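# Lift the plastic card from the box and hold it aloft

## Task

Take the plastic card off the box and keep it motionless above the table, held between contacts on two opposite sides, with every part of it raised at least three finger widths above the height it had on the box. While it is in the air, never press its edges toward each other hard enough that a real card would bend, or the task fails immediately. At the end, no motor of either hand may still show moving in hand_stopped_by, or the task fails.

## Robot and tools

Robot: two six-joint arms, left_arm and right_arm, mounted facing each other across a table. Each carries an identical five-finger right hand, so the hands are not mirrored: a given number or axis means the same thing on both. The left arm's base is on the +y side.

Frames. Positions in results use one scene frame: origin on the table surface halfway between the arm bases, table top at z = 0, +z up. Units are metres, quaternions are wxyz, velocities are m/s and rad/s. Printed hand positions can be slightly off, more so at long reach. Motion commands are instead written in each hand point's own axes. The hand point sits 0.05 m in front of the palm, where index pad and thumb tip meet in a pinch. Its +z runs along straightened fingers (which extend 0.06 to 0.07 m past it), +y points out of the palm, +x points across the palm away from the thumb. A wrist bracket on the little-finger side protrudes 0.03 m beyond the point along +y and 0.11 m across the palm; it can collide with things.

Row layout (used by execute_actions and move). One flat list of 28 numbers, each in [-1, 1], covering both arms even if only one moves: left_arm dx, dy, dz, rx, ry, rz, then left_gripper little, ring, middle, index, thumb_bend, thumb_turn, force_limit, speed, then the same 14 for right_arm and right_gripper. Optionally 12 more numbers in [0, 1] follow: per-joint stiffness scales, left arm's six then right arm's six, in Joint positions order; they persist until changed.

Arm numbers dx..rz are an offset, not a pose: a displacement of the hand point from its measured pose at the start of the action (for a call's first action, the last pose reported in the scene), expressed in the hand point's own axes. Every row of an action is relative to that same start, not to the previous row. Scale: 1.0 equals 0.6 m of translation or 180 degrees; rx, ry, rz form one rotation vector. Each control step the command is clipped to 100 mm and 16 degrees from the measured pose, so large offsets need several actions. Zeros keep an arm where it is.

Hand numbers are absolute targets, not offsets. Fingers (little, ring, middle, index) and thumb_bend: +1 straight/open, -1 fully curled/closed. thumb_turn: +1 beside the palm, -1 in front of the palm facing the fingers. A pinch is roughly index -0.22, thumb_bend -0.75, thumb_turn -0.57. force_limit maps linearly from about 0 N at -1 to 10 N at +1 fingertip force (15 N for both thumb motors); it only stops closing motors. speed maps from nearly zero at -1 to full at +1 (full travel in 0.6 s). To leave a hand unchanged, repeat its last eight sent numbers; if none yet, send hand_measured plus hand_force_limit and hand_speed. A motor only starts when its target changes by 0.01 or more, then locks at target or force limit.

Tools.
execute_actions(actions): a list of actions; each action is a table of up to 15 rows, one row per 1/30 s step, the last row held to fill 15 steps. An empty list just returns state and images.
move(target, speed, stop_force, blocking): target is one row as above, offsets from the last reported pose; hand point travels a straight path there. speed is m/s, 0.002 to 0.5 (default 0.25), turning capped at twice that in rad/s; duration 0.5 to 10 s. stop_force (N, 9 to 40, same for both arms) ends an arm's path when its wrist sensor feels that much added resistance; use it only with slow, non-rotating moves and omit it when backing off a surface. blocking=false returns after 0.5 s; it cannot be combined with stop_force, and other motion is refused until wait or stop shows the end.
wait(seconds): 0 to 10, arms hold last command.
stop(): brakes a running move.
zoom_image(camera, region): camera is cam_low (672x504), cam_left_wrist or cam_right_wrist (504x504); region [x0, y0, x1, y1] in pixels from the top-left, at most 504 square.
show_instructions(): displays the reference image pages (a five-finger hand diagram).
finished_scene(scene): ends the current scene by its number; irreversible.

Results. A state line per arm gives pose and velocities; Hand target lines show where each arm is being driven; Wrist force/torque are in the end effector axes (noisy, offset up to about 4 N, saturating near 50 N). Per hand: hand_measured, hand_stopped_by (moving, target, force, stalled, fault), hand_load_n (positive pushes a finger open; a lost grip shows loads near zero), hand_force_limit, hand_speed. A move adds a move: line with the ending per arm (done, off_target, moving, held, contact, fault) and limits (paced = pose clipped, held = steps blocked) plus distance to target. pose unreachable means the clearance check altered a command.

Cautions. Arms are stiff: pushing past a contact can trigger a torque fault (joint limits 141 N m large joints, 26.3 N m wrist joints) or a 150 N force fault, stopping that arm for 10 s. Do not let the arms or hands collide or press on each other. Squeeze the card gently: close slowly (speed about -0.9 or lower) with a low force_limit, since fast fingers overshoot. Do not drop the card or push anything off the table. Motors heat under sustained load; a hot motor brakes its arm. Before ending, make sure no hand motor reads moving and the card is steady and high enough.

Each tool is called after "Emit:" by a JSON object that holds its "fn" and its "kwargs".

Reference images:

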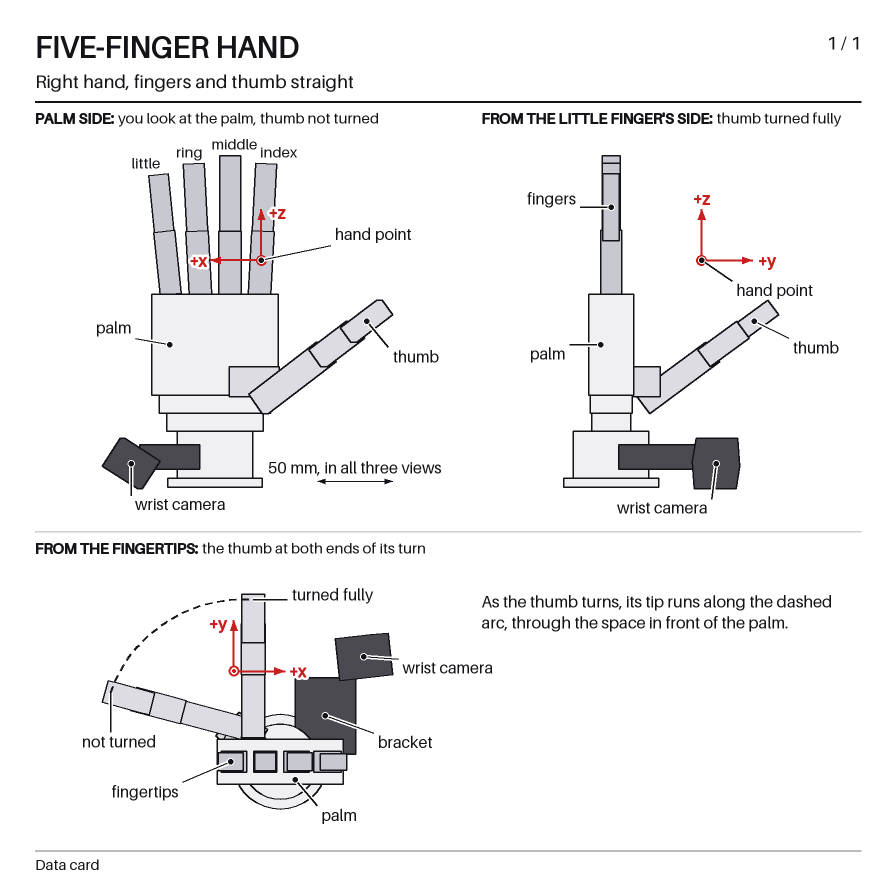

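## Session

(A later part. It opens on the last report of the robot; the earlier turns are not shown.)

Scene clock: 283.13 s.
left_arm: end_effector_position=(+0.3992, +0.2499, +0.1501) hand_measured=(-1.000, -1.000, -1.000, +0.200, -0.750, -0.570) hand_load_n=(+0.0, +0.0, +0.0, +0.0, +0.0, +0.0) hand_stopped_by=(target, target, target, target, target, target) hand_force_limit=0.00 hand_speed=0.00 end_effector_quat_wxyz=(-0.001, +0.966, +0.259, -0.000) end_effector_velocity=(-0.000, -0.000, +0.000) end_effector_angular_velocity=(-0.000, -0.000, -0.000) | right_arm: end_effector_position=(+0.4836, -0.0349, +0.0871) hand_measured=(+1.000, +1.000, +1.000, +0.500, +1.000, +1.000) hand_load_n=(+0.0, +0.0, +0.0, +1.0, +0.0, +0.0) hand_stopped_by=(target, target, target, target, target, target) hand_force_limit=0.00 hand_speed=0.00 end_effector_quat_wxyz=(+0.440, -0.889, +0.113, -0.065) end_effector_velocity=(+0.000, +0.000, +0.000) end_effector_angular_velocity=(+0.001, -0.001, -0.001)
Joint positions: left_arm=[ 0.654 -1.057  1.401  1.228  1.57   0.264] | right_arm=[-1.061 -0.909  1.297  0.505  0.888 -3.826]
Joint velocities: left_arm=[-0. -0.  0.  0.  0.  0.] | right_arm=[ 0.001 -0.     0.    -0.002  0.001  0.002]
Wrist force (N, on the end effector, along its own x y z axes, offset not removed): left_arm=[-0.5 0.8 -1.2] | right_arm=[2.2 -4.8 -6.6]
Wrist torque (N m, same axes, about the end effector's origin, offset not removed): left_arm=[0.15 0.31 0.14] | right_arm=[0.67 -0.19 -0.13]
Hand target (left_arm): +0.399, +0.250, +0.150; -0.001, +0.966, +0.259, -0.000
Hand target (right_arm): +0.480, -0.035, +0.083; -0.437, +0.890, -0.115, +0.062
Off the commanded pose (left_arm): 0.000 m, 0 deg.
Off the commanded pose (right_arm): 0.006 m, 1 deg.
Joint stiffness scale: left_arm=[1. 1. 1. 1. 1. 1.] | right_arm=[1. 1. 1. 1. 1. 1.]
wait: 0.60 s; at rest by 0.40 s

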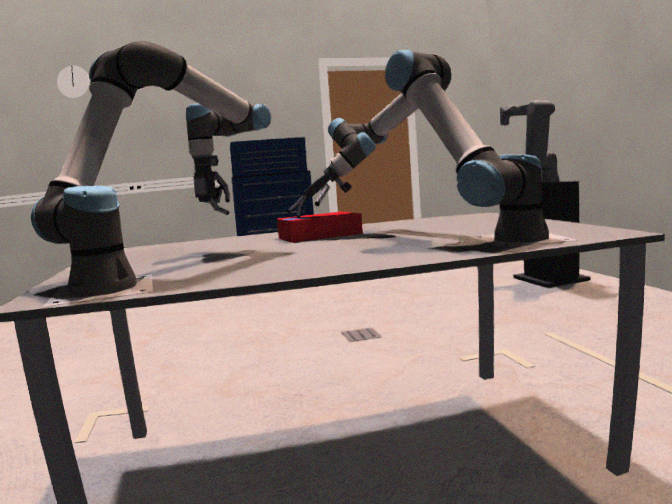

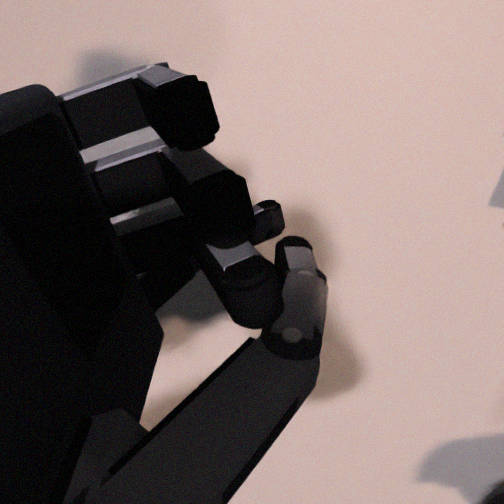

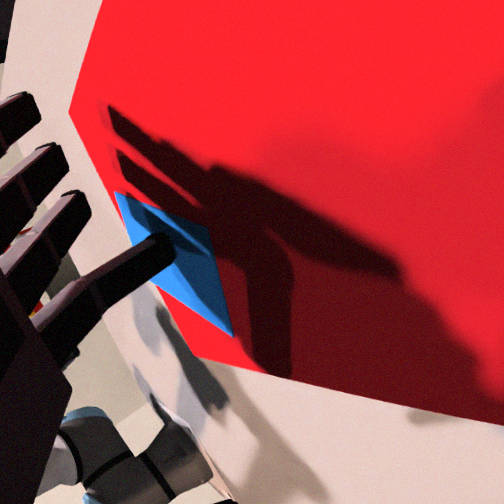

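Emit:
{"fn": "execute_actions", "kwargs": {"actions": [[[0,0,0,0,0,0,-1,-1,-1,0.2,-0.75,-0.57,0,0,-0.0035,0.0041,0.0055,0,0,0,1,1,1,0.5,1,1,0,0],[0,0,0,0,0,0,-1,-1,-1,0.2,-0.75,-0.57,0,0,-0.0069,0.0028,0.0071,0,0,0,1,1,1,0.5,1,1,0,0],[0,0,0,0,0,0,-1,-1,-1,0.2,-0.75,-0.57,0,0,-0.0103,0.0016,0.0086,0,0,0,1,1,1,0.5,1,1,0,0],[0,0,0,0,0,0,-1,-1,-1,0.2,-0.75,-0.57,0,0,-0.0137,0.0003,0.0101,0,0,0,1,1,1,0.5,1,1,0,0],[0,0,0,0,0,0,-1,-1,-1,0.2,-0.75,-0.57,0,0,-0.0171,-0.0009,0.0117,0,0,0,1,1,1,0.5,1,1,0,0],[0,0,0,0,0,0,-1,-1,-1,0.2,-0.75,-0.57,0,0,-0.0205,-0.0021,0.0132,0,0,0,1,1,1,0.5,1,1,0,0],[0,0,0,0,0,0,-1,-1,-1,0.2,-0.75,-0.57,0,0,-0.0239,-0.0034,0.0147,0,0,0,1,1,1,0.5,1,1,0,0],[0,0,0,0,0,0,-1,-1,-1,0.2,-0.75,-0.57,0,0,-0.0273,-0.0046,0.0163,0,0,0,1,1,1,0.5,1,1,0,0],[0,0,0,0,0,0,-1,-1,-1,0.2,-0.75,-0.57,0,0,-0.0307,-0.0058,0.0178,0,0,0,1,1,1,0.5,1,1,0,0],[0,0,0,0,0,0,-1,-1,-1,0.2,-0.75,-0.57,0,0,-0.0341,-0.0071,0.0194,0,0,0,1,1,1,0.5,1,1,0,0],[0,0,0,0,0,0,-1,-1,-1,0.2,-0.75,-0.57,0,0,-0.0375,-0.0083,0.0209,0,0,0,1,1,1,0.5,1,1,0,0],[0,0,0,0,0,0,-1,-1,-1,0.2,-0.75,-0.57,0,0,-0.0409,-0.0096,0.0224,0,0,0,1,1,1,0.5,1,1,0,0],[0,0,0,0,0,0,-1,-1,-1,0.2,-0.75,-0.57,0,0,-0.0443,-0.0108,0.0240,0,0,0,1,1,1,0.5,1,1,0,0],[0,0,0,0,0,0,-1,-1,-1,0.2,-0.75,-0.57,0,0,-0.0477,-0.0120,0.0255,0,0,0,1,1,1,0.5,1,1,0,0],[0,0,0,0,0,0,-1,-1,-1,0.2,-0.75,-0.57,0,0,-0.0511,-0.0133,0.0270,0,0,0,1,1,1,0.5,1,1,0,0]]]}}

Emit:
{"fn": "wait", "kwargs": {"seconds": 0.6}}

Emit:
{"fn": "zoom_image", "kwargs": {"camera": "cam_right_wrist", "region": [50, 90, 330, 370]}}

Scene clock: 298.77 s.
left_arm: end_effector_position=(+0.3992, +0.2499, +0.1501) hand_measured=(-1.000, -1.000, -1.000, +0.200, -0.750, -0.570) hand_load_n=(+0.0, +0.0, +0.0, +0.0, +0.0, +0.0) hand_stopped_by=(target, target, target, target, target, target) hand_force_limit=0.00 hand_speed=0.00 end_effector_quat_wxyz=(-0.001, +0.966, +0.259, -0.000) end_effector_velocity=(-0.000, +0.000, -0.000) end_effector_angular_velocity=(+0.001, +0.000, -0.001) | right_arm: end_effector_position=(+0.4713, -0.0204, +0.0869) hand_measured=(+1.000, +1.000, +1.000, +0.500, +1.000, +1.000) hand_load_n=(+0.0, +0.0, +0.0, +1.5, +0.0, +0.0) hand_stopped_by=(target, target, target, target, target, target) hand_force_limit=0.00 hand_speed=0.00 end_effector_quat_wxyz=(+0.442, -0.888, +0.112, -0.067) end_effector_velocity=(-0.050, +0.050, +0.000) end_effector_angular_velocity=(+0.001, -0.003, +0.011)
Joint positions: left_arm=[ 0.654 -1.057  1.401  1.228  1.57   0.264] | right_arm=[-1.028 -0.919  1.312  0.474  0.908 -3.795]
Joint velocities: left_arm=[-0.     0.     0.001 -0.    -0.001  0.001] | right_arm=[ 0.121 -0.035  0.045 -0.079  0.071  0.106]
Wrist force (N, on the end effector, along its own x y z axes, offset not removed): left_arm=[-1.7 0.1 0.6] | right_arm=[4.4 -1.1 -3.2]
Wrist torque (N m, same axes, about the end effector's origin, offset not removed): left_arm=[-0.21 0.22 0.03] | right_arm=[0.93 -0.20 0.02]
Hand target (left_arm): +0.399, +0.250, +0.150; -0.001, +0.966, +0.259, -0.000
Hand target (right_arm): +0.459, -0.010, +0.083; -0.440, +0.889, -0.113, +0.065
Off the commanded pose (left_arm): 0.000 m, 0 deg.
Off the commanded pose (right_arm): 0.017 m, 0 deg.
Joint stiffness scale: left_arm=[1. 1. 1. 1. 1. 1.] | right_arm=[1. 1. 1. 1. 1. 1.]

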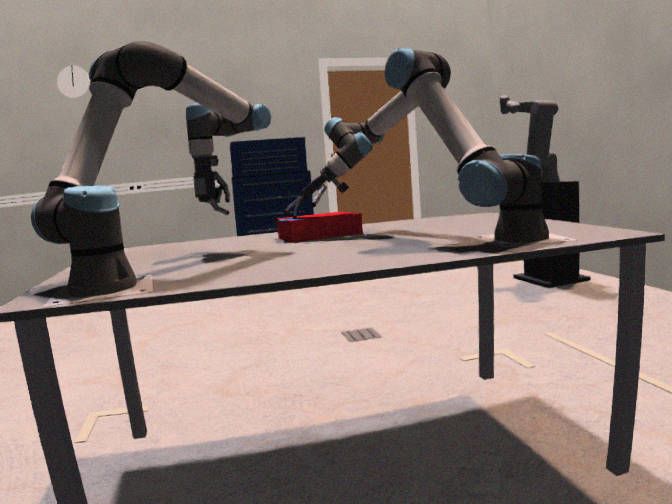

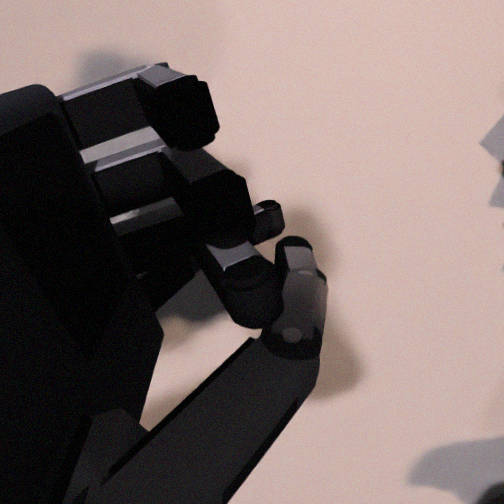

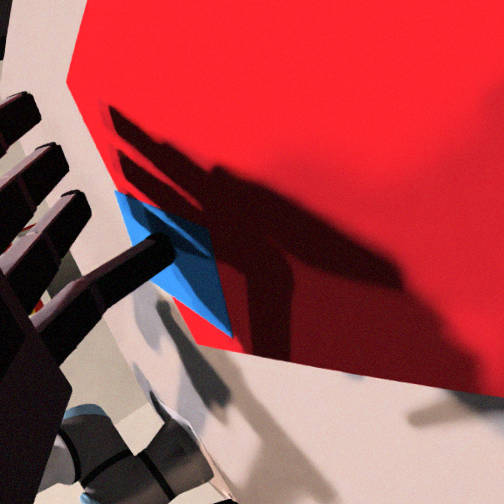

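Scene clock: 299.37 s.
left_arm: end_effector_position=(+0.3992, +0.2499, +0.1501) hand_measured=(-1.000, -1.000, -1.000, +0.200, -0.750, -0.570) hand_load_n=(+0.0, +0.0, +0.0, +0.0, +0.0, +0.0) hand_stopped_by=(target, target, target, target, target, target) hand_force_limit=0.00 hand_speed=0.00 end_effector_quat_wxyz=(-0.001, +0.966, +0.259, -0.000) end_effector_velocity=(-0.000, +0.000, +0.000) end_effector_angular_velocity=(-0.000, +0.000, +0.000) | right_arm: end_effector_position=(+0.4617, -0.0105, +0.0869) hand_measured=(+1.000, +1.000, +1.000, +0.500, +1.000, +1.000) hand_load_n=(+0.0, +0.0, +0.0, +1.0, +0.0, +0.0) hand_stopped_by=(target, target, target, target, target, target) hand_force_limit=0.00 hand_speed=0.00 end_effector_quat_wxyz=(+0.442, -0.887, +0.112, -0.067) end_effector_velocity=(+0.000, +0.001, -0.000) end_effector_angular_velocity=(+0.000, -0.001, -0.001)
Joint positions: left_arm=[ 0.654 -1.057  1.401  1.228  1.57   0.264] | right_arm=[-1.004 -0.926  1.32   0.458  0.924 -3.77 ]
Joint velocities: left_arm=[ 0. -0.  0. -0.  0. -0.] | right_arm=[ 0.001  0.    -0.    -0.002  0.002  0.002]
Wrist force (N, on the end effector, along its own x y z axes, offset not removed): left_arm=[-0.1 0.8 2.7] | right_arm=[2.2 -2.6 -6.1]
Wrist torque (N m, same axes, about the end effector's origin, offset not removed): left_arm=[-0.04 -0.07 0.02] | right_arm=[0.71 0.05 -0.07]
Hand target (left_arm): +0.399, +0.250, +0.150; -0.001, +0.966, +0.259, -0.000
Hand target (right_arm): +0.459, -0.010, +0.083; -0.440, +0.889, -0.113, +0.065
Off the commanded pose (left_arm): 0.000 m, 0 deg.
Off the commanded pose (right_arm): 0.005 m, 0 deg.
Joint stiffness scale: left_arm=[1. 1. 1. 1. 1. 1.] | right_arm=[1. 1. 1. 1. 1. 1.]
wait: 0.60 s; at rest by 0.40 s

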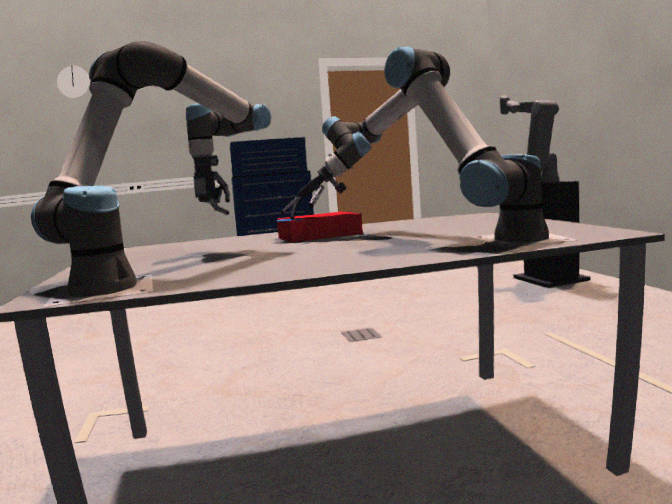

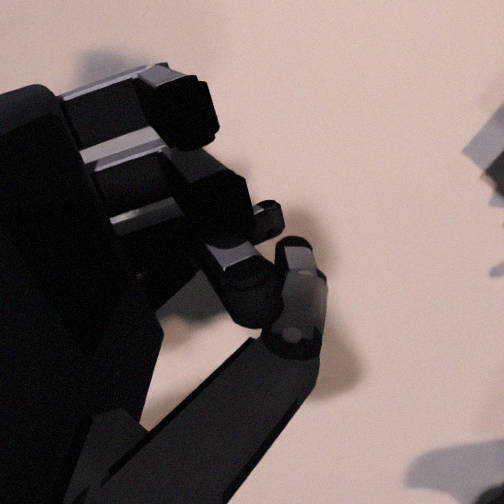

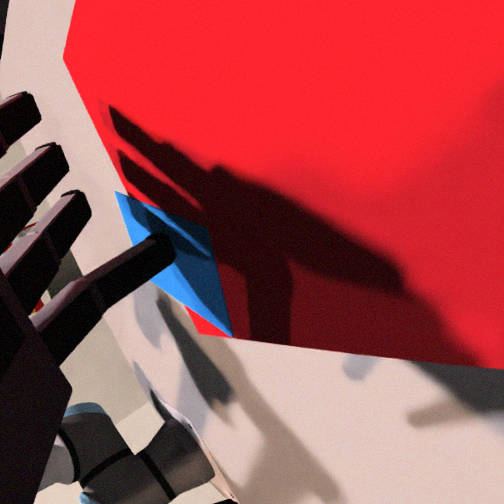

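Region (50, 90, 330, 370) of cam_right_wrist's 504x504 image, scaled by 1.800, with more detail than that image has.

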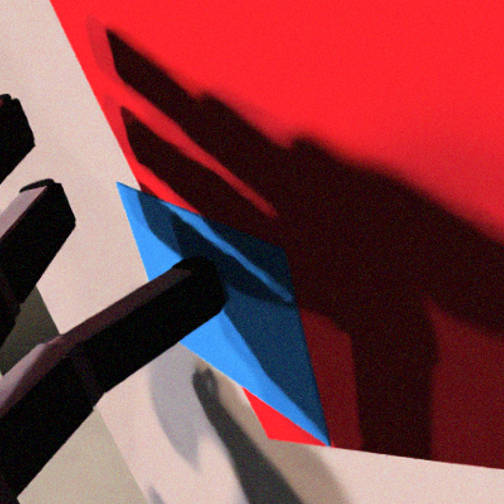

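Emit:
{"fn": "move", "kwargs": {"target": [-0.0594,0.139,0.1167,0,0,0, -1,-1,-1,0.2,-0.75,-0.57,0,0, 0.001,-0.04,-0.03,0,0,0, 1,1,1,0.5,1,1,0,0], "speed": 0.15}}

Scene clock: 315.33 s.
left_arm: end_effector_position=(+0.4103, +0.1621, +0.0804) hand_measured=(-1.000, -1.000, -1.000, +0.200, -0.750, -0.570) hand_load_n=(+0.0, +0.0, +0.0, +0.0, +0.0, +0.0) hand_stopped_by=(target, target, target, target, target, target) hand_force_limit=0.00 hand_speed=0.00 end_effector_quat_wxyz=(-0.001, +0.966, +0.260, -0.000) end_effector_velocity=(+0.001, -0.002, -0.002) end_effector_angular_velocity=(+0.001, -0.001, +0.000) | right_arm: end_effector_position=(+0.4609, -0.0108, +0.1148) hand_measured=(+1.000, +1.000, +1.000, +0.500, +1.000, +1.000) hand_load_n=(+0.0, +0.0, +0.0, +0.0, +0.0, +0.0) hand_stopped_by=(target, target, target, target, target, target) hand_force_limit=0.00 hand_speed=0.00 end_effector_quat_wxyz=(+0.441, -0.888, +0.113, -0.066) end_effector_velocity=(+0.000, -0.000, -0.000) end_effector_angular_velocity=(-0.001, +0.001, -0.000)
Joint positions: left_arm=[ 0.553 -0.861  1.265  1.169  1.57   0.162] | right_arm=[-1.004 -0.95   1.285  0.521  0.924 -3.77 ]
Joint velocities: left_arm=[-0.001  0.006 -0.006  0.    -0.001 -0.002] | right_arm=[-0.     0.001 -0.002  0.002 -0.    -0.   ]
Wrist force (N, on the end effector, along its own x y z axes, offset not removed): left_arm=[0.6 -0.9 0.1] | right_arm=[1.4 1.2 -0.5]
Wrist torque (N m, same axes, about the end effector's origin, offset not removed): left_arm=[-0.23 -0.14 0.22] | right_arm=[0.39 -0.09 -0.07]
Hand target (left_arm): +0.410, +0.160, +0.080; -0.001, +0.966, +0.259, -0.000
Hand target (right_arm): +0.462, -0.010, +0.117; -0.442, +0.887, -0.112, +0.067
Off the commanded pose (left_arm): 0.002 m, 0 deg.
Off the commanded pose (right_arm): 0.002 m, 0 deg.
Joint stiffness scale: left_arm=[1. 1. 1. 1. 1. 1.] | right_arm=[1. 1. 1. 1. 1. 1.]
move: done

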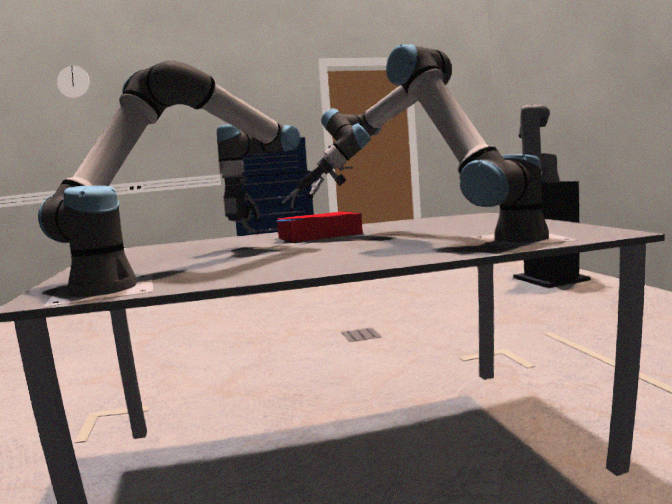

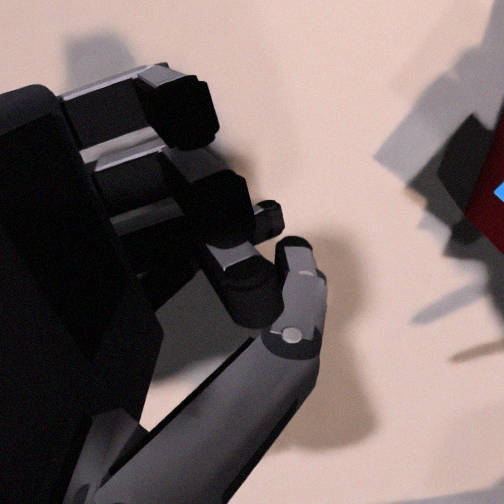

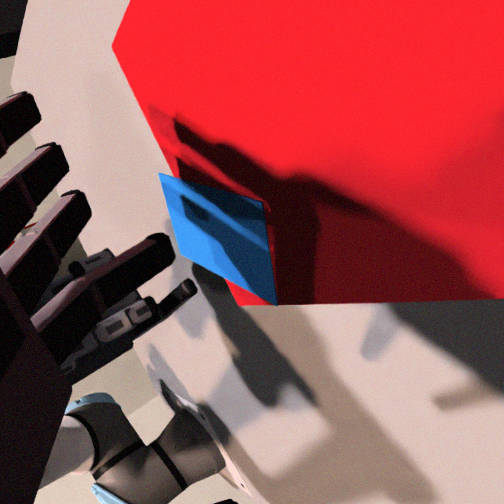

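Emit:
{"fn": "move", "kwargs": {"target": [0,0.075,0,0,0,0, -1,-1,-1,0.2,-0.75,-0.57,0,0, 0.170,0.031,-0.4375,0,0,0, 1,1,1,1,1,1,0,0], "speed": 0.3}}

Emit:
{"fn": "zoom_image", "kwargs": {"camera": "cam_low", "region": [225, 170, 325, 250]}}

Scene clock: 321.30 s.
left_arm: end_effector_position=(+0.4334, +0.1248, +0.0805) hand_measured=(-1.000, -1.000, -1.000, +0.200, -0.750, -0.570) hand_load_n=(+0.0, +0.0, +0.0, +0.0, +0.0, +0.0) hand_stopped_by=(target, target, target, target, target, target) hand_force_limit=0.00 hand_speed=0.00 end_effector_quat_wxyz=(-0.001, +0.965, +0.261, -0.000) end_effector_velocity=(+0.000, -0.000, -0.000) end_effector_angular_velocity=(+0.000, +0.001, -0.000) | right_arm: end_effector_position=(+0.4986, -0.2484, +0.2599) hand_measured=(+1.000, +1.000, +1.000, +1.000, +1.000, +1.000) hand_load_n=(+0.0, +0.0, +0.0, +0.0, +0.0, +0.0) hand_stopped_by=(target, target, target, target, target, target) hand_force_limit=0.00 hand_speed=0.00 end_effector_quat_wxyz=(+0.442, -0.888, +0.114, -0.067) end_effector_velocity=(-0.003, -0.002, +0.004) end_effector_angular_velocity=(-0.004, +0.001, +0.018)
Joint positions: left_arm=[ 0.543 -0.761  1.085  1.249  1.57   0.15 ] | right_arm=[-1.486 -1.149  1.307  1.112  0.681 -4.355]
Joint velocities: left_arm=[ 0.     0.001 -0.001  0.001  0.     0.   ] | right_arm=[-0.004  0.002 -0.007  0.033 -0.002 -0.034]
Wrist force (N, on the end effector, along its own x y z axes, offset not removed): left_arm=[-1.4 3.2 -1.9] | right_arm=[3.8 1.6 -0.7]
Wrist torque (N m, same axes, about the end effector's origin, offset not removed): left_arm=[0.52 0.28 0.05] | right_arm=[0.39 -0.43 -0.03]
Hand target (left_arm): +0.433, +0.123, +0.080; -0.001, +0.966, +0.260, -0.000
Hand target (right_arm): +0.499, -0.250, +0.260; -0.441, +0.888, -0.113, +0.066
Off the commanded pose (left_arm): 0.002 m, 0 deg.
Off the commanded pose (right_arm): 0.002 m, 0 deg.
Joint stiffness scale: left_arm=[1. 1. 1. 1. 1. 1.] | right_arm=[1. 1. 1. 1. 1. 1.]
move: done

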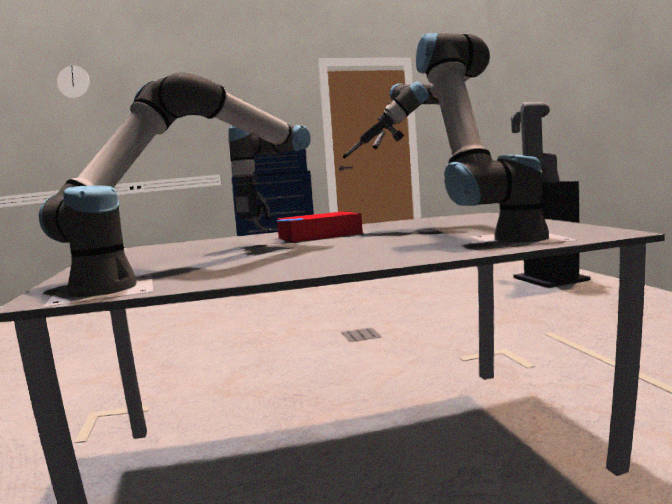

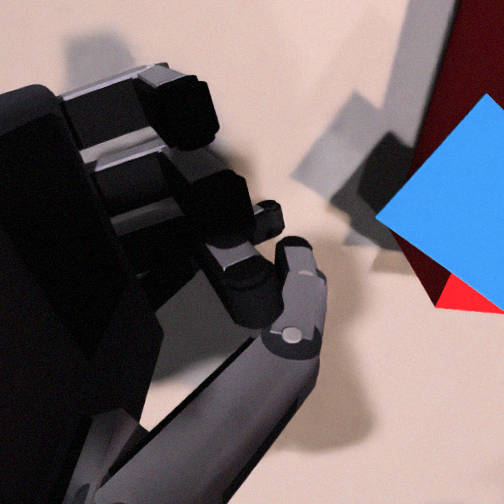

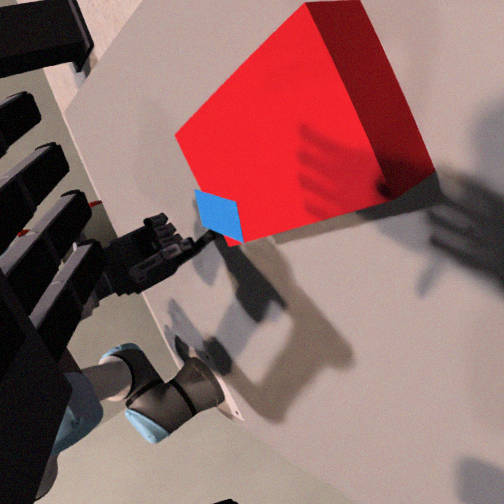

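Region (225, 170, 325, 250) of cam_low's 672x504 image, scaled by 5.040, with more detail than that image has; it fills the top 403 rows of this view, and the rest is white.

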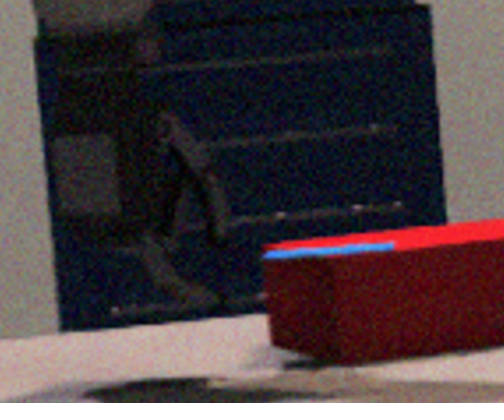

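Emit:
{"fn": "move", "kwargs": {"target": [0,0.04,0.0125,0,0,0, -1,-1,-1,0.2,-0.75,-0.57,0,0, 0,0,0,0,0,0, 1,1,1,1,1,1,0,0], "speed": 0.06}}

Emit:
{"fn": "zoom_image", "kwargs": {"camera": "cam_low", "region": [240, 185, 320, 250]}}

Emit:
{"fn": "zoom_image", "kwargs": {"camera": "cam_right_wrist", "region": [130, 160, 270, 300]}}

Scene clock: 335.60 s.
left_arm: end_effector_position=(+0.4457, +0.1059, +0.0730) hand_measured=(-1.000, -1.000, -1.000, +0.200, -0.750, -0.570) hand_load_n=(+0.0, +0.0, +0.0, +0.0, +0.0, +0.0) hand_stopped_by=(target, target, target, target, target, target) hand_force_limit=0.00 hand_speed=0.00 end_effector_quat_wxyz=(-0.001, +0.965, +0.261, -0.000) end_effector_velocity=(+0.002, -0.003, +0.003) end_effector_angular_velocity=(-0.002, +0.000, +0.000) | right_arm: end_effector_position=(+0.4988, -0.2486, +0.2600) hand_measured=(+1.000, +1.000, +1.000, +1.000, +1.000, +1.000) hand_load_n=(+0.0, +0.0, +0.0, +0.0, +0.0, +0.0) hand_stopped_by=(target, target, target, target, target, target) hand_force_limit=0.00 hand_speed=0.00 end_effector_quat_wxyz=(+0.442, -0.888, +0.113, -0.067) end_effector_velocity=(+0.000, -0.000, -0.000) end_effector_angular_velocity=(+0.001, +0.002, -0.003)
Joint positions: left_arm=[ 0.539 -0.698  0.988  1.282  1.57   0.144] | right_arm=[-1.486 -1.149  1.306  1.113  0.681 -4.356]
Joint velocities: left_arm=[-0.     0.005 -0.018  0.012  0.001 -0.001] | right_arm=[-0.001  0.     0.    -0.001 -0.001  0.003]
Wrist force (N, on the end effector, along its own x y z axes, offset not removed): left_arm=[1.1 1.2 -0.2] | right_arm=[0.9 -0.1 0.1]
Wrist torque (N m, same axes, about the end effector's origin, offset not removed): left_arm=[0.21 -0.14 0.25] | right_arm=[0.20 0.07 -0.14]
Hand target (left_arm): +0.445, +0.104, +0.073; -0.001, +0.965, +0.261, -0.000
Hand target (right_arm): +0.499, -0.248, +0.260; -0.442, +0.888, -0.114, +0.067
Off the commanded pose (left_arm): 0.002 m, 0 deg.
Off the commanded pose (right_arm): 0.000 m, 0 deg.
Joint stiffness scale: left_arm=[1. 1. 1. 1. 1. 1.] | right_arm=[1. 1. 1. 1. 1. 1.]
move: done

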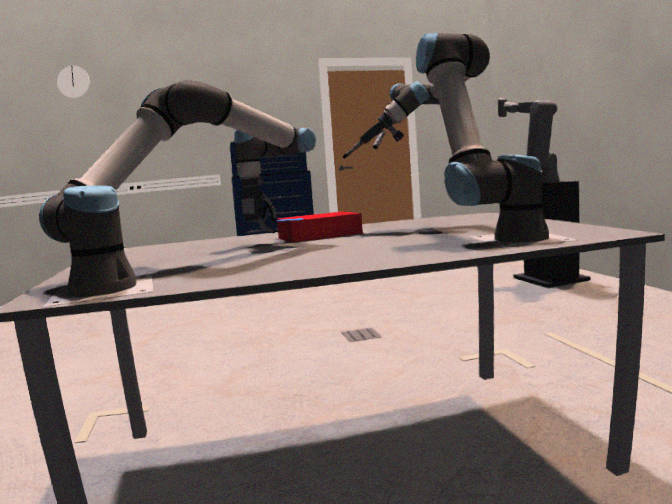

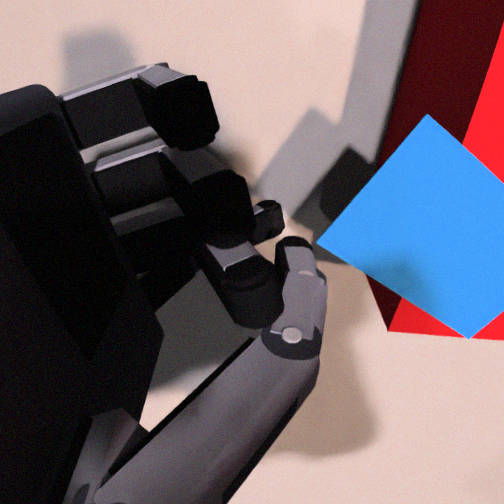

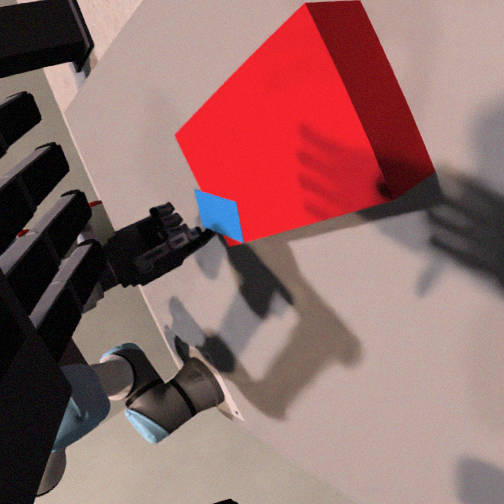

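Region (240, 185, 320, 250) of cam_low's 672x504 image, scaled by 6.300, with more detail than that image has; it fills the top 410 rows of this view, and the rest is white.

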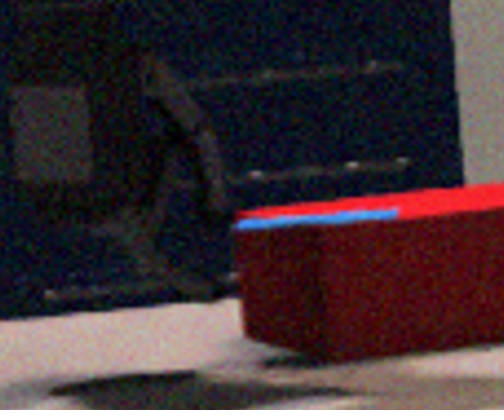

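Region (130, 160, 270, 300) of cam_right_wrist's 504x504 image, scaled by 3.600, with more detail than that image has.

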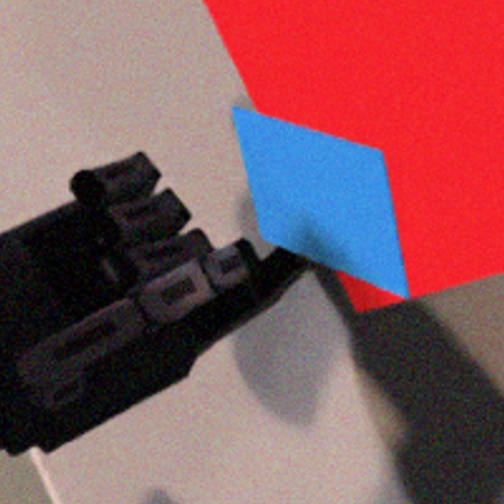

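Emit:
{"fn": "execute_actions", "kwargs": {"actions": [[[0,0,-0.0025,0,0,0,-1,-1,-1,0.2,-0.75,-0.57,0,0,0,0,0,0,0,0,1,1,1,1,1,1,0,0],[0,0,-0.005,0,0,0,-1,-1,-1,0.2,-0.75,-0.57,0,0,0,0,0,0,0,0,1,1,1,1,1,1,0,0],[0,0,-0.0075,0,0,0,-1,-1,-1,0.2,-0.75,-0.57,0,0,0,0,0,0,0,0,1,1,1,1,1,1,0,0]]]}}

Scene clock: 346.20 s.
left_arm: end_effector_position=(+0.4452, +0.1066, +0.0752) hand_measured=(-1.000, -1.000, -1.000, +0.200, -0.750, -0.570) hand_load_n=(+0.0, +0.0, +0.0, +0.0, +0.0, +0.0) hand_stopped_by=(target, target, target, target, target, target) hand_force_limit=0.00 hand_speed=0.00 end_effector_quat_wxyz=(-0.003, +0.965, +0.261, -0.001) end_effector_velocity=(-0.000, +0.001, +0.003) end_effector_angular_velocity=(-0.000, +0.000, -0.001) | right_arm: end_effector_position=(+0.4988, -0.2486, +0.2600) hand_measured=(+1.000, +1.000, +1.000, +1.000, +1.000, +1.000) hand_load_n=(+0.0, +0.0, +0.0, +0.0, +0.0, +0.0) hand_stopped_by=(target, target, target, target, target, target) hand_force_limit=0.00 hand_speed=0.00 end_effector_quat_wxyz=(+0.442, -0.888, +0.113, -0.067) end_effector_velocity=(-0.001, +0.001, +0.000) end_effector_angular_velocity=(+0.002, +0.001, +0.001)
Joint positions: left_arm=[ 0.539 -0.699  0.986  1.29   1.57   0.144] | right_arm=[-1.486 -1.149  1.306  1.112  0.681 -4.356]
Joint velocities: left_arm=[ 0.    -0.004 -0.     0.004  0.     0.001] | right_arm=[ 0.001 -0.     0.001 -0.    -0.001  0.001]
Wrist force (N, on the end effector, along its own x y z axes, offset not removed): left_arm=[1.3 1.6 -2.4] | right_arm=[3.4 -1.9 -0.8]
Wrist torque (N m, same axes, about the end effector's origin, offset not removed): left_arm=[0.36 -0.16 0.24] | right_arm=[-0.04 -0.39 -0.25]
Hand target (left_arm): +0.446, +0.106, +0.078; -0.001, +0.965, +0.261, -0.000
Hand target (right_arm): +0.499, -0.249, +0.260; -0.442, +0.888, -0.113, +0.067
Off the commanded pose (left_arm): 0.003 m, 0 deg.
Off the commanded pose (right_arm): 0.000 m, 0 deg.
Joint stiffness scale: left_arm=[1. 1. 1. 1. 1. 1.] | right_arm=[1. 1. 1. 1. 1. 1.]

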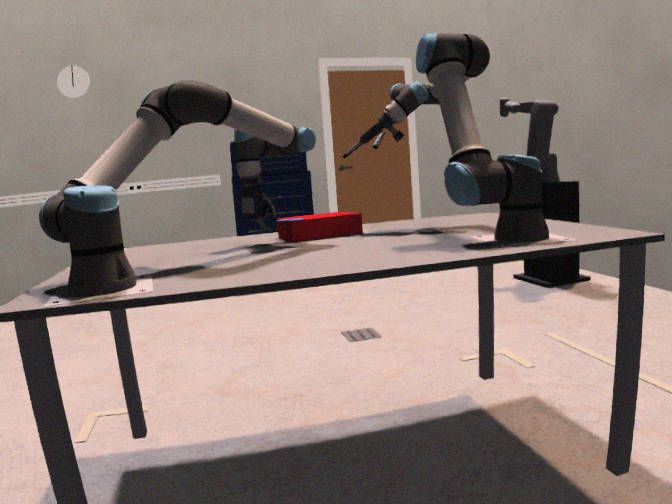

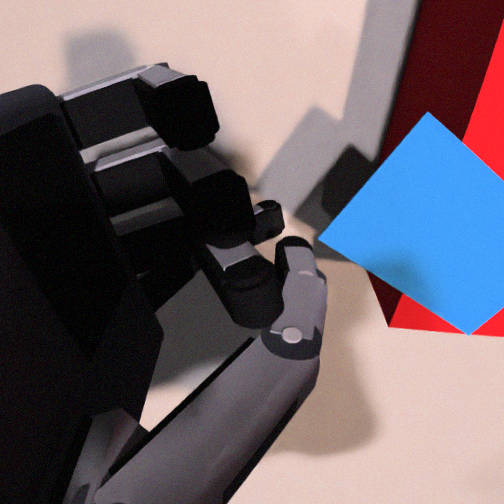

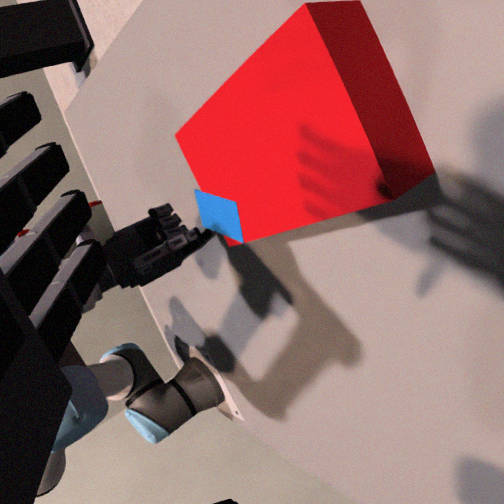

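Emit:
{"fn": "move", "kwargs": {"target": [0,0.052,-0.0025,0,0,0, -1,-1,-1,0.2,-0.75,-0.57,0,0, 0,0,0,0,0,0, 1,1,1,1,1,1,0,0], "speed": 0.04}}

Emit:
{"fn": "zoom_image", "kwargs": {"camera": "cam_low", "region": [240, 185, 320, 250]}}

Emit:
{"fn": "zoom_image", "kwargs": {"camera": "cam_right_wrist", "region": [130, 160, 270, 300]}}

Scene clock: 351.23 s.
left_arm: end_effector_position=(+0.4614, +0.0814, +0.0765) hand_measured=(-1.000, -1.000, -1.000, +0.200, -0.750, -0.570) hand_load_n=(+0.0, +0.0, +0.0, +0.0, +0.0, +0.0) hand_stopped_by=(target, target, target, target, target, target) hand_force_limit=0.00 hand_speed=0.00 end_effector_quat_wxyz=(-0.002, +0.965, +0.262, -0.001) end_effector_velocity=(+0.002, -0.002, +0.002) end_effector_angular_velocity=(+0.005, +0.002, +0.000) | right_arm: end_effector_position=(+0.4988, -0.2486, +0.2600) hand_measured=(+1.000, +1.000, +1.000, +1.000, +1.000, +1.000) hand_load_n=(+0.0, +0.0, +0.0, +0.0, +0.0, +0.0) hand_stopped_by=(target, target, target, target, target, target) hand_force_limit=0.00 hand_speed=0.00 end_effector_quat_wxyz=(+0.442, -0.888, +0.113, -0.067) end_effector_velocity=(+0.001, -0.001, +0.001) end_effector_angular_velocity=(-0.000, -0.002, -0.001)
Joint positions: left_arm=[ 0.534 -0.617  0.827  1.365  1.57   0.138] | right_arm=[-1.486 -1.149  1.306  1.112  0.681 -4.356]
Joint velocities: left_arm=[-0.     0.01  -0.024  0.019 -0.001 -0.   ] | right_arm=[-0.002 -0.001 -0.001 -0.     0.    -0.   ]
Wrist force (N, on the end effector, along its own x y z axes, offset not removed): left_arm=[-0.2 0.1 -1.0] | right_arm=[3.1 1.2 -1.3]
Wrist torque (N m, same axes, about the end effector's origin, offset not removed): left_arm=[-0.13 0.16 0.00] | right_arm=[0.32 -0.38 0.09]
Hand target (left_arm): +0.461, +0.080, +0.077; -0.003, +0.965, +0.261, -0.001
Hand target (right_arm): +0.499, -0.249, +0.260; -0.442, +0.888, -0.113, +0.067
Off the commanded pose (left_arm): 0.002 m, 0 deg.
Off the commanded pose (right_arm): 0.000 m, 0 deg.
Joint stiffness scale: left_arm=[1. 1. 1. 1. 1. 1.] | right_arm=[1. 1. 1. 1. 1. 1.]
move: done

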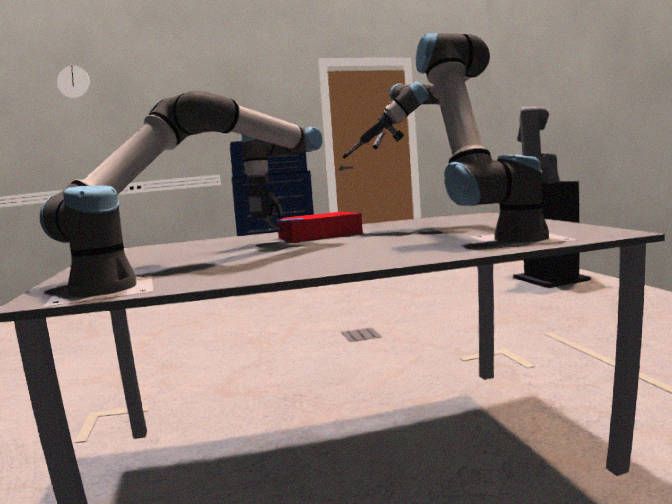

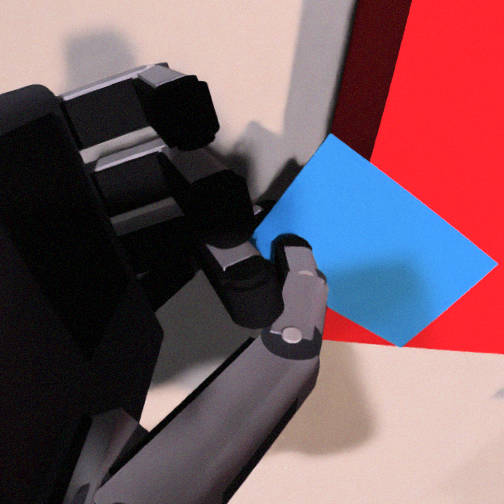

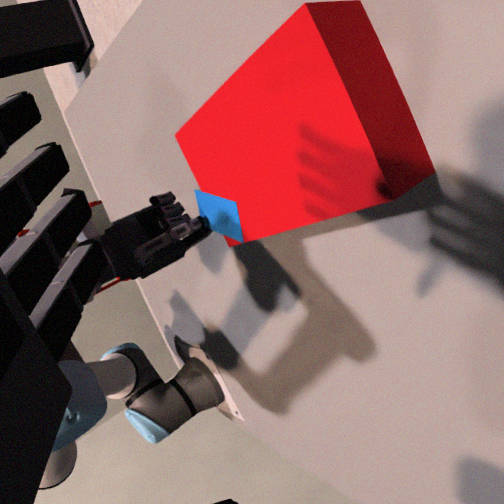

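Region (240, 185, 320, 250) of cam_low's 672x504 image, scaled by 6.300, with more detail than that image has; it fills the top 410 rows of this view, and the rest is white.

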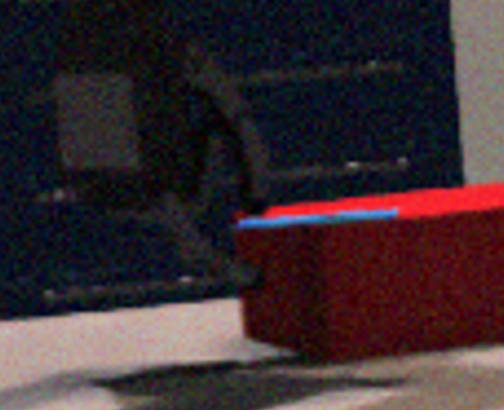

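Region (130, 160, 270, 300) of cam_right_wrist's 504x504 image, scaled by 3.600, with more detail than that image has.

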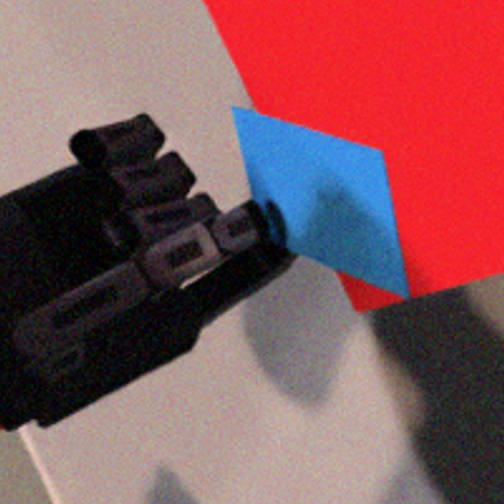

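Emit:
{"fn": "execute_actions", "kwargs": {"actions": [[[0,0,0,0,0,0,-1,-1,-1,0.02,-0.75,-0.57,0,0,0,0,0,0,0,0,1,1,1,1,1,1,0,0],[0,0,0,0,0,0,-1,-1,-1,0.02,-0.75,-0.57,0,0,0,0,0,0,0,0,1,1,1,1,1,1,0,0],[0,0,0,0,0,0,-1,-1,-1,0.02,-0.75,-0.57,0,0,0,0,0,0,0,0,1,1,1,1,1,1,0,0],[0,0,0,0,0,0,-1,-1,-1,0.02,-0.75,-0.57,0,0,0,0,0,0,0,0,1,1,1,1,1,1,0,0],[0,0,0,0,0,0,-1,-1,-1,0.02,-0.75,-0.57,0,0,0,0,0,0,0,0,1,1,1,1,1,1,0,0],[0,0,0,0,0,0,-1,-1,-1,-0.5,-0.75,-0.57,0,-0.82,0,0,0,0,0,0,1,1,1,1,1,1,0,0]],[[0,0,0,0,0,0,-1,-1,-1,-0.5,-0.75,-0.57,0,-0.82,0,0,0,0,0,0,1,1,1,1,1,1,0,0]]]}}

Emit:
{"fn": "wait", "kwargs": {"seconds": 0.5}}

Emit:
{"fn": "zoom_image", "kwargs": {"camera": "cam_low", "region": [240, 185, 320, 250]}}

Scene clock: 358.33 s.
left_arm: end_effector_position=(+0.4618, +0.0809, +0.0767) hand_measured=(-1.000, -1.000, -1.000, -0.206, -0.750, -0.570) hand_load_n=(+0.0, +0.0, +0.0, +2.0, +0.0, +0.0) hand_stopped_by=(target, target, target, moving, target, target) hand_force_limit=0.00 hand_speed=-0.82 end_effector_quat_wxyz=(-0.002, +0.965, +0.262, -0.001) end_effector_velocity=(-0.000, +0.000, -0.001) end_effector_angular_velocity=(+0.001, +0.001, -0.000) | right_arm: end_effector_position=(+0.4988, -0.2486, +0.2600) hand_measured=(+1.000, +1.000, +1.000, +1.000, +1.000, +1.000) hand_load_n=(+0.0, +0.0, +0.0, +0.0, +0.0, +0.0) hand_stopped_by=(target, target, target, target, target, target) hand_force_limit=0.00 hand_speed=0.00 end_effector_quat_wxyz=(+0.442, -0.888, +0.113, -0.067) end_effector_velocity=(+0.000, +0.000, +0.000) end_effector_angular_velocity=(-0.000, -0.001, -0.000)
Joint positions: left_arm=[ 0.534 -0.615  0.824  1.367  1.57   0.138] | right_arm=[-1.486 -1.149  1.306  1.112  0.681 -4.356]
Joint velocities: left_arm=[0.    0.001 0.    0.    0.    0.   ] | right_arm=[ 0.    -0.    -0.001  0.     0.001  0.001]
Wrist force (N, on the end effector, along its own x y z axes, offset not removed): left_arm=[-1.3 0.0 2.4] | right_arm=[0.7 1.8 -0.6]
Wrist torque (N m, same axes, about the end effector's origin, offset not removed): left_arm=[-0.20 0.09 0.05] | right_arm=[0.50 -0.06 -0.15]
Hand target (left_arm): +0.462, +0.081, +0.077; -0.002, +0.965, +0.262, -0.001
Hand target (right_arm): +0.499, -0.249, +0.260; -0.442, +0.888, -0.113, +0.067
Off the commanded pose (left_arm): 0.000 m, 0 deg.
Off the commanded pose (right_arm): 0.000 m, 0 deg.
Joint stiffness scale: left_arm=[1. 1. 1. 1. 1. 1.] | right_arm=[1. 1. 1. 1. 1. 1.]

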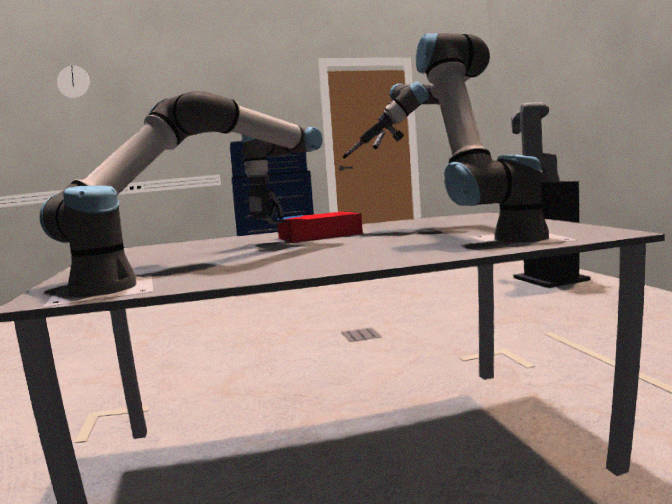

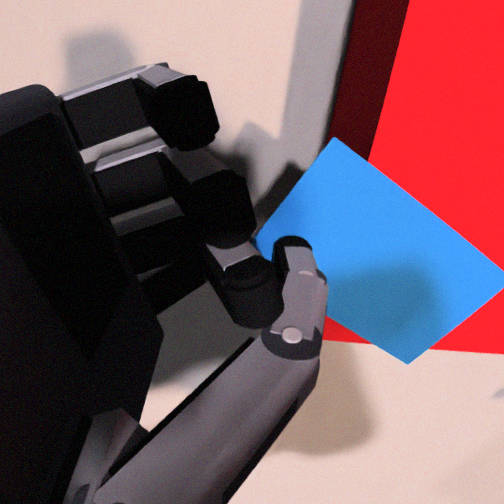

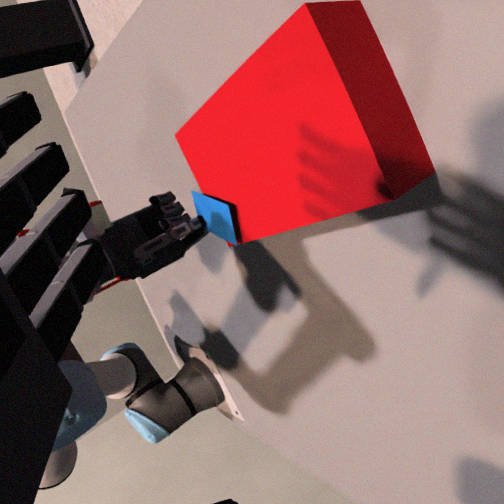

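Scene clock: 358.83 s.
left_arm: end_effector_position=(+0.4618, +0.0809, +0.0767) hand_measured=(-1.000, -1.000, -1.000, -0.214, -0.750, -0.570) hand_load_n=(+0.0, +0.0, +0.0, +4.5, +0.0, +0.0) hand_stopped_by=(target, target, target, force, target, target) hand_force_limit=0.00 hand_speed=-0.82 end_effector_quat_wxyz=(-0.002, +0.965, +0.262, -0.001) end_effector_velocity=(-0.000, -0.000, +0.001) end_effector_angular_velocity=(-0.001, +0.000, +0.001) | right_arm: end_effector_position=(+0.4988, -0.2486, +0.2600) hand_measured=(+1.000, +1.000, +1.000, +1.000, +1.000, +1.000) hand_load_n=(+0.0, +0.0, +0.0, +0.0, +0.0, +0.0) hand_stopped_by=(target, target, target, target, target, target) hand_force_limit=0.00 hand_speed=0.00 end_effector_quat_wxyz=(+0.442, -0.888, +0.113, -0.067) end_effector_velocity=(+0.000, -0.000, +0.000) end_effector_angular_velocity=(+0.000, +0.001, -0.001)
Joint positions: left_arm=[ 0.534 -0.615  0.824  1.367  1.57   0.138] | right_arm=[-1.486 -1.149  1.306  1.112  0.681 -4.356]
Joint velocities: left_arm=[ 0.    -0.001 -0.     0.     0.001 -0.001] | right_arm=[-0.001 -0.     0.    -0.    -0.     0.001]
Wrist force (N, on the end effector, along its own x y z axes, offset not removed): left_arm=[-1.3 -1.0 1.1] | right_arm=[2.3 2.0 -1.0]
Wrist torque (N m, same axes, about the end effector's origin, offset not removed): left_arm=[-0.25 0.18 -0.02] | right_arm=[0.52 -0.23 -0.02]
Hand target (left_arm): +0.462, +0.081, +0.077; -0.002, +0.965, +0.262, -0.001
Hand target (right_arm): +0.499, -0.249, +0.260; -0.442, +0.888, -0.113, +0.067
Off the commanded pose (left_arm): 0.000 m, 0 deg.
Off the commanded pose (right_arm): 0.000 m, 0 deg.
Joint stiffness scale: left_arm=[1. 1. 1. 1. 1. 1.] | right_arm=[1. 1. 1. 1. 1. 1.]
wait: 0.50 s; at rest by 0.17 s

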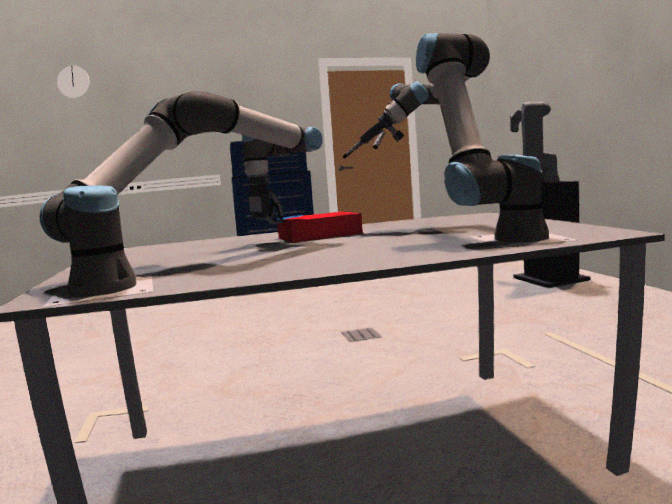

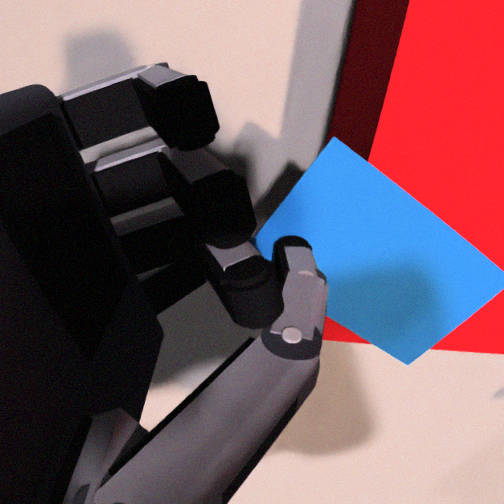

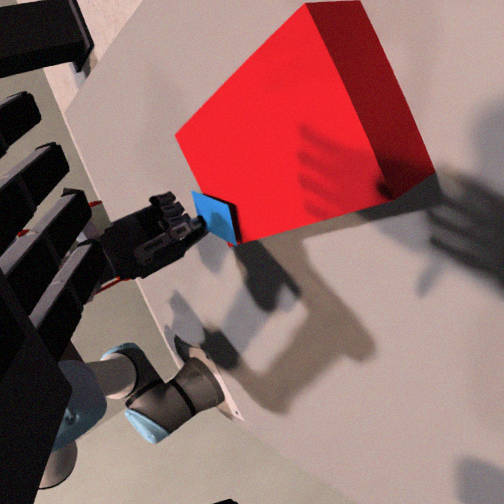

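Region (240, 185, 320, 250) of cam_low's 672x504 image, scaled by 6.300, with more detail than that image has; it fills the top 410 rows of this view, and the rest is white.

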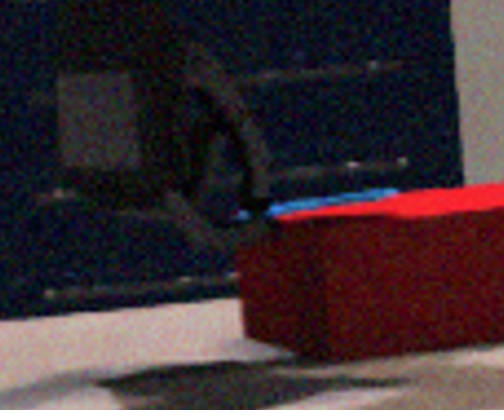

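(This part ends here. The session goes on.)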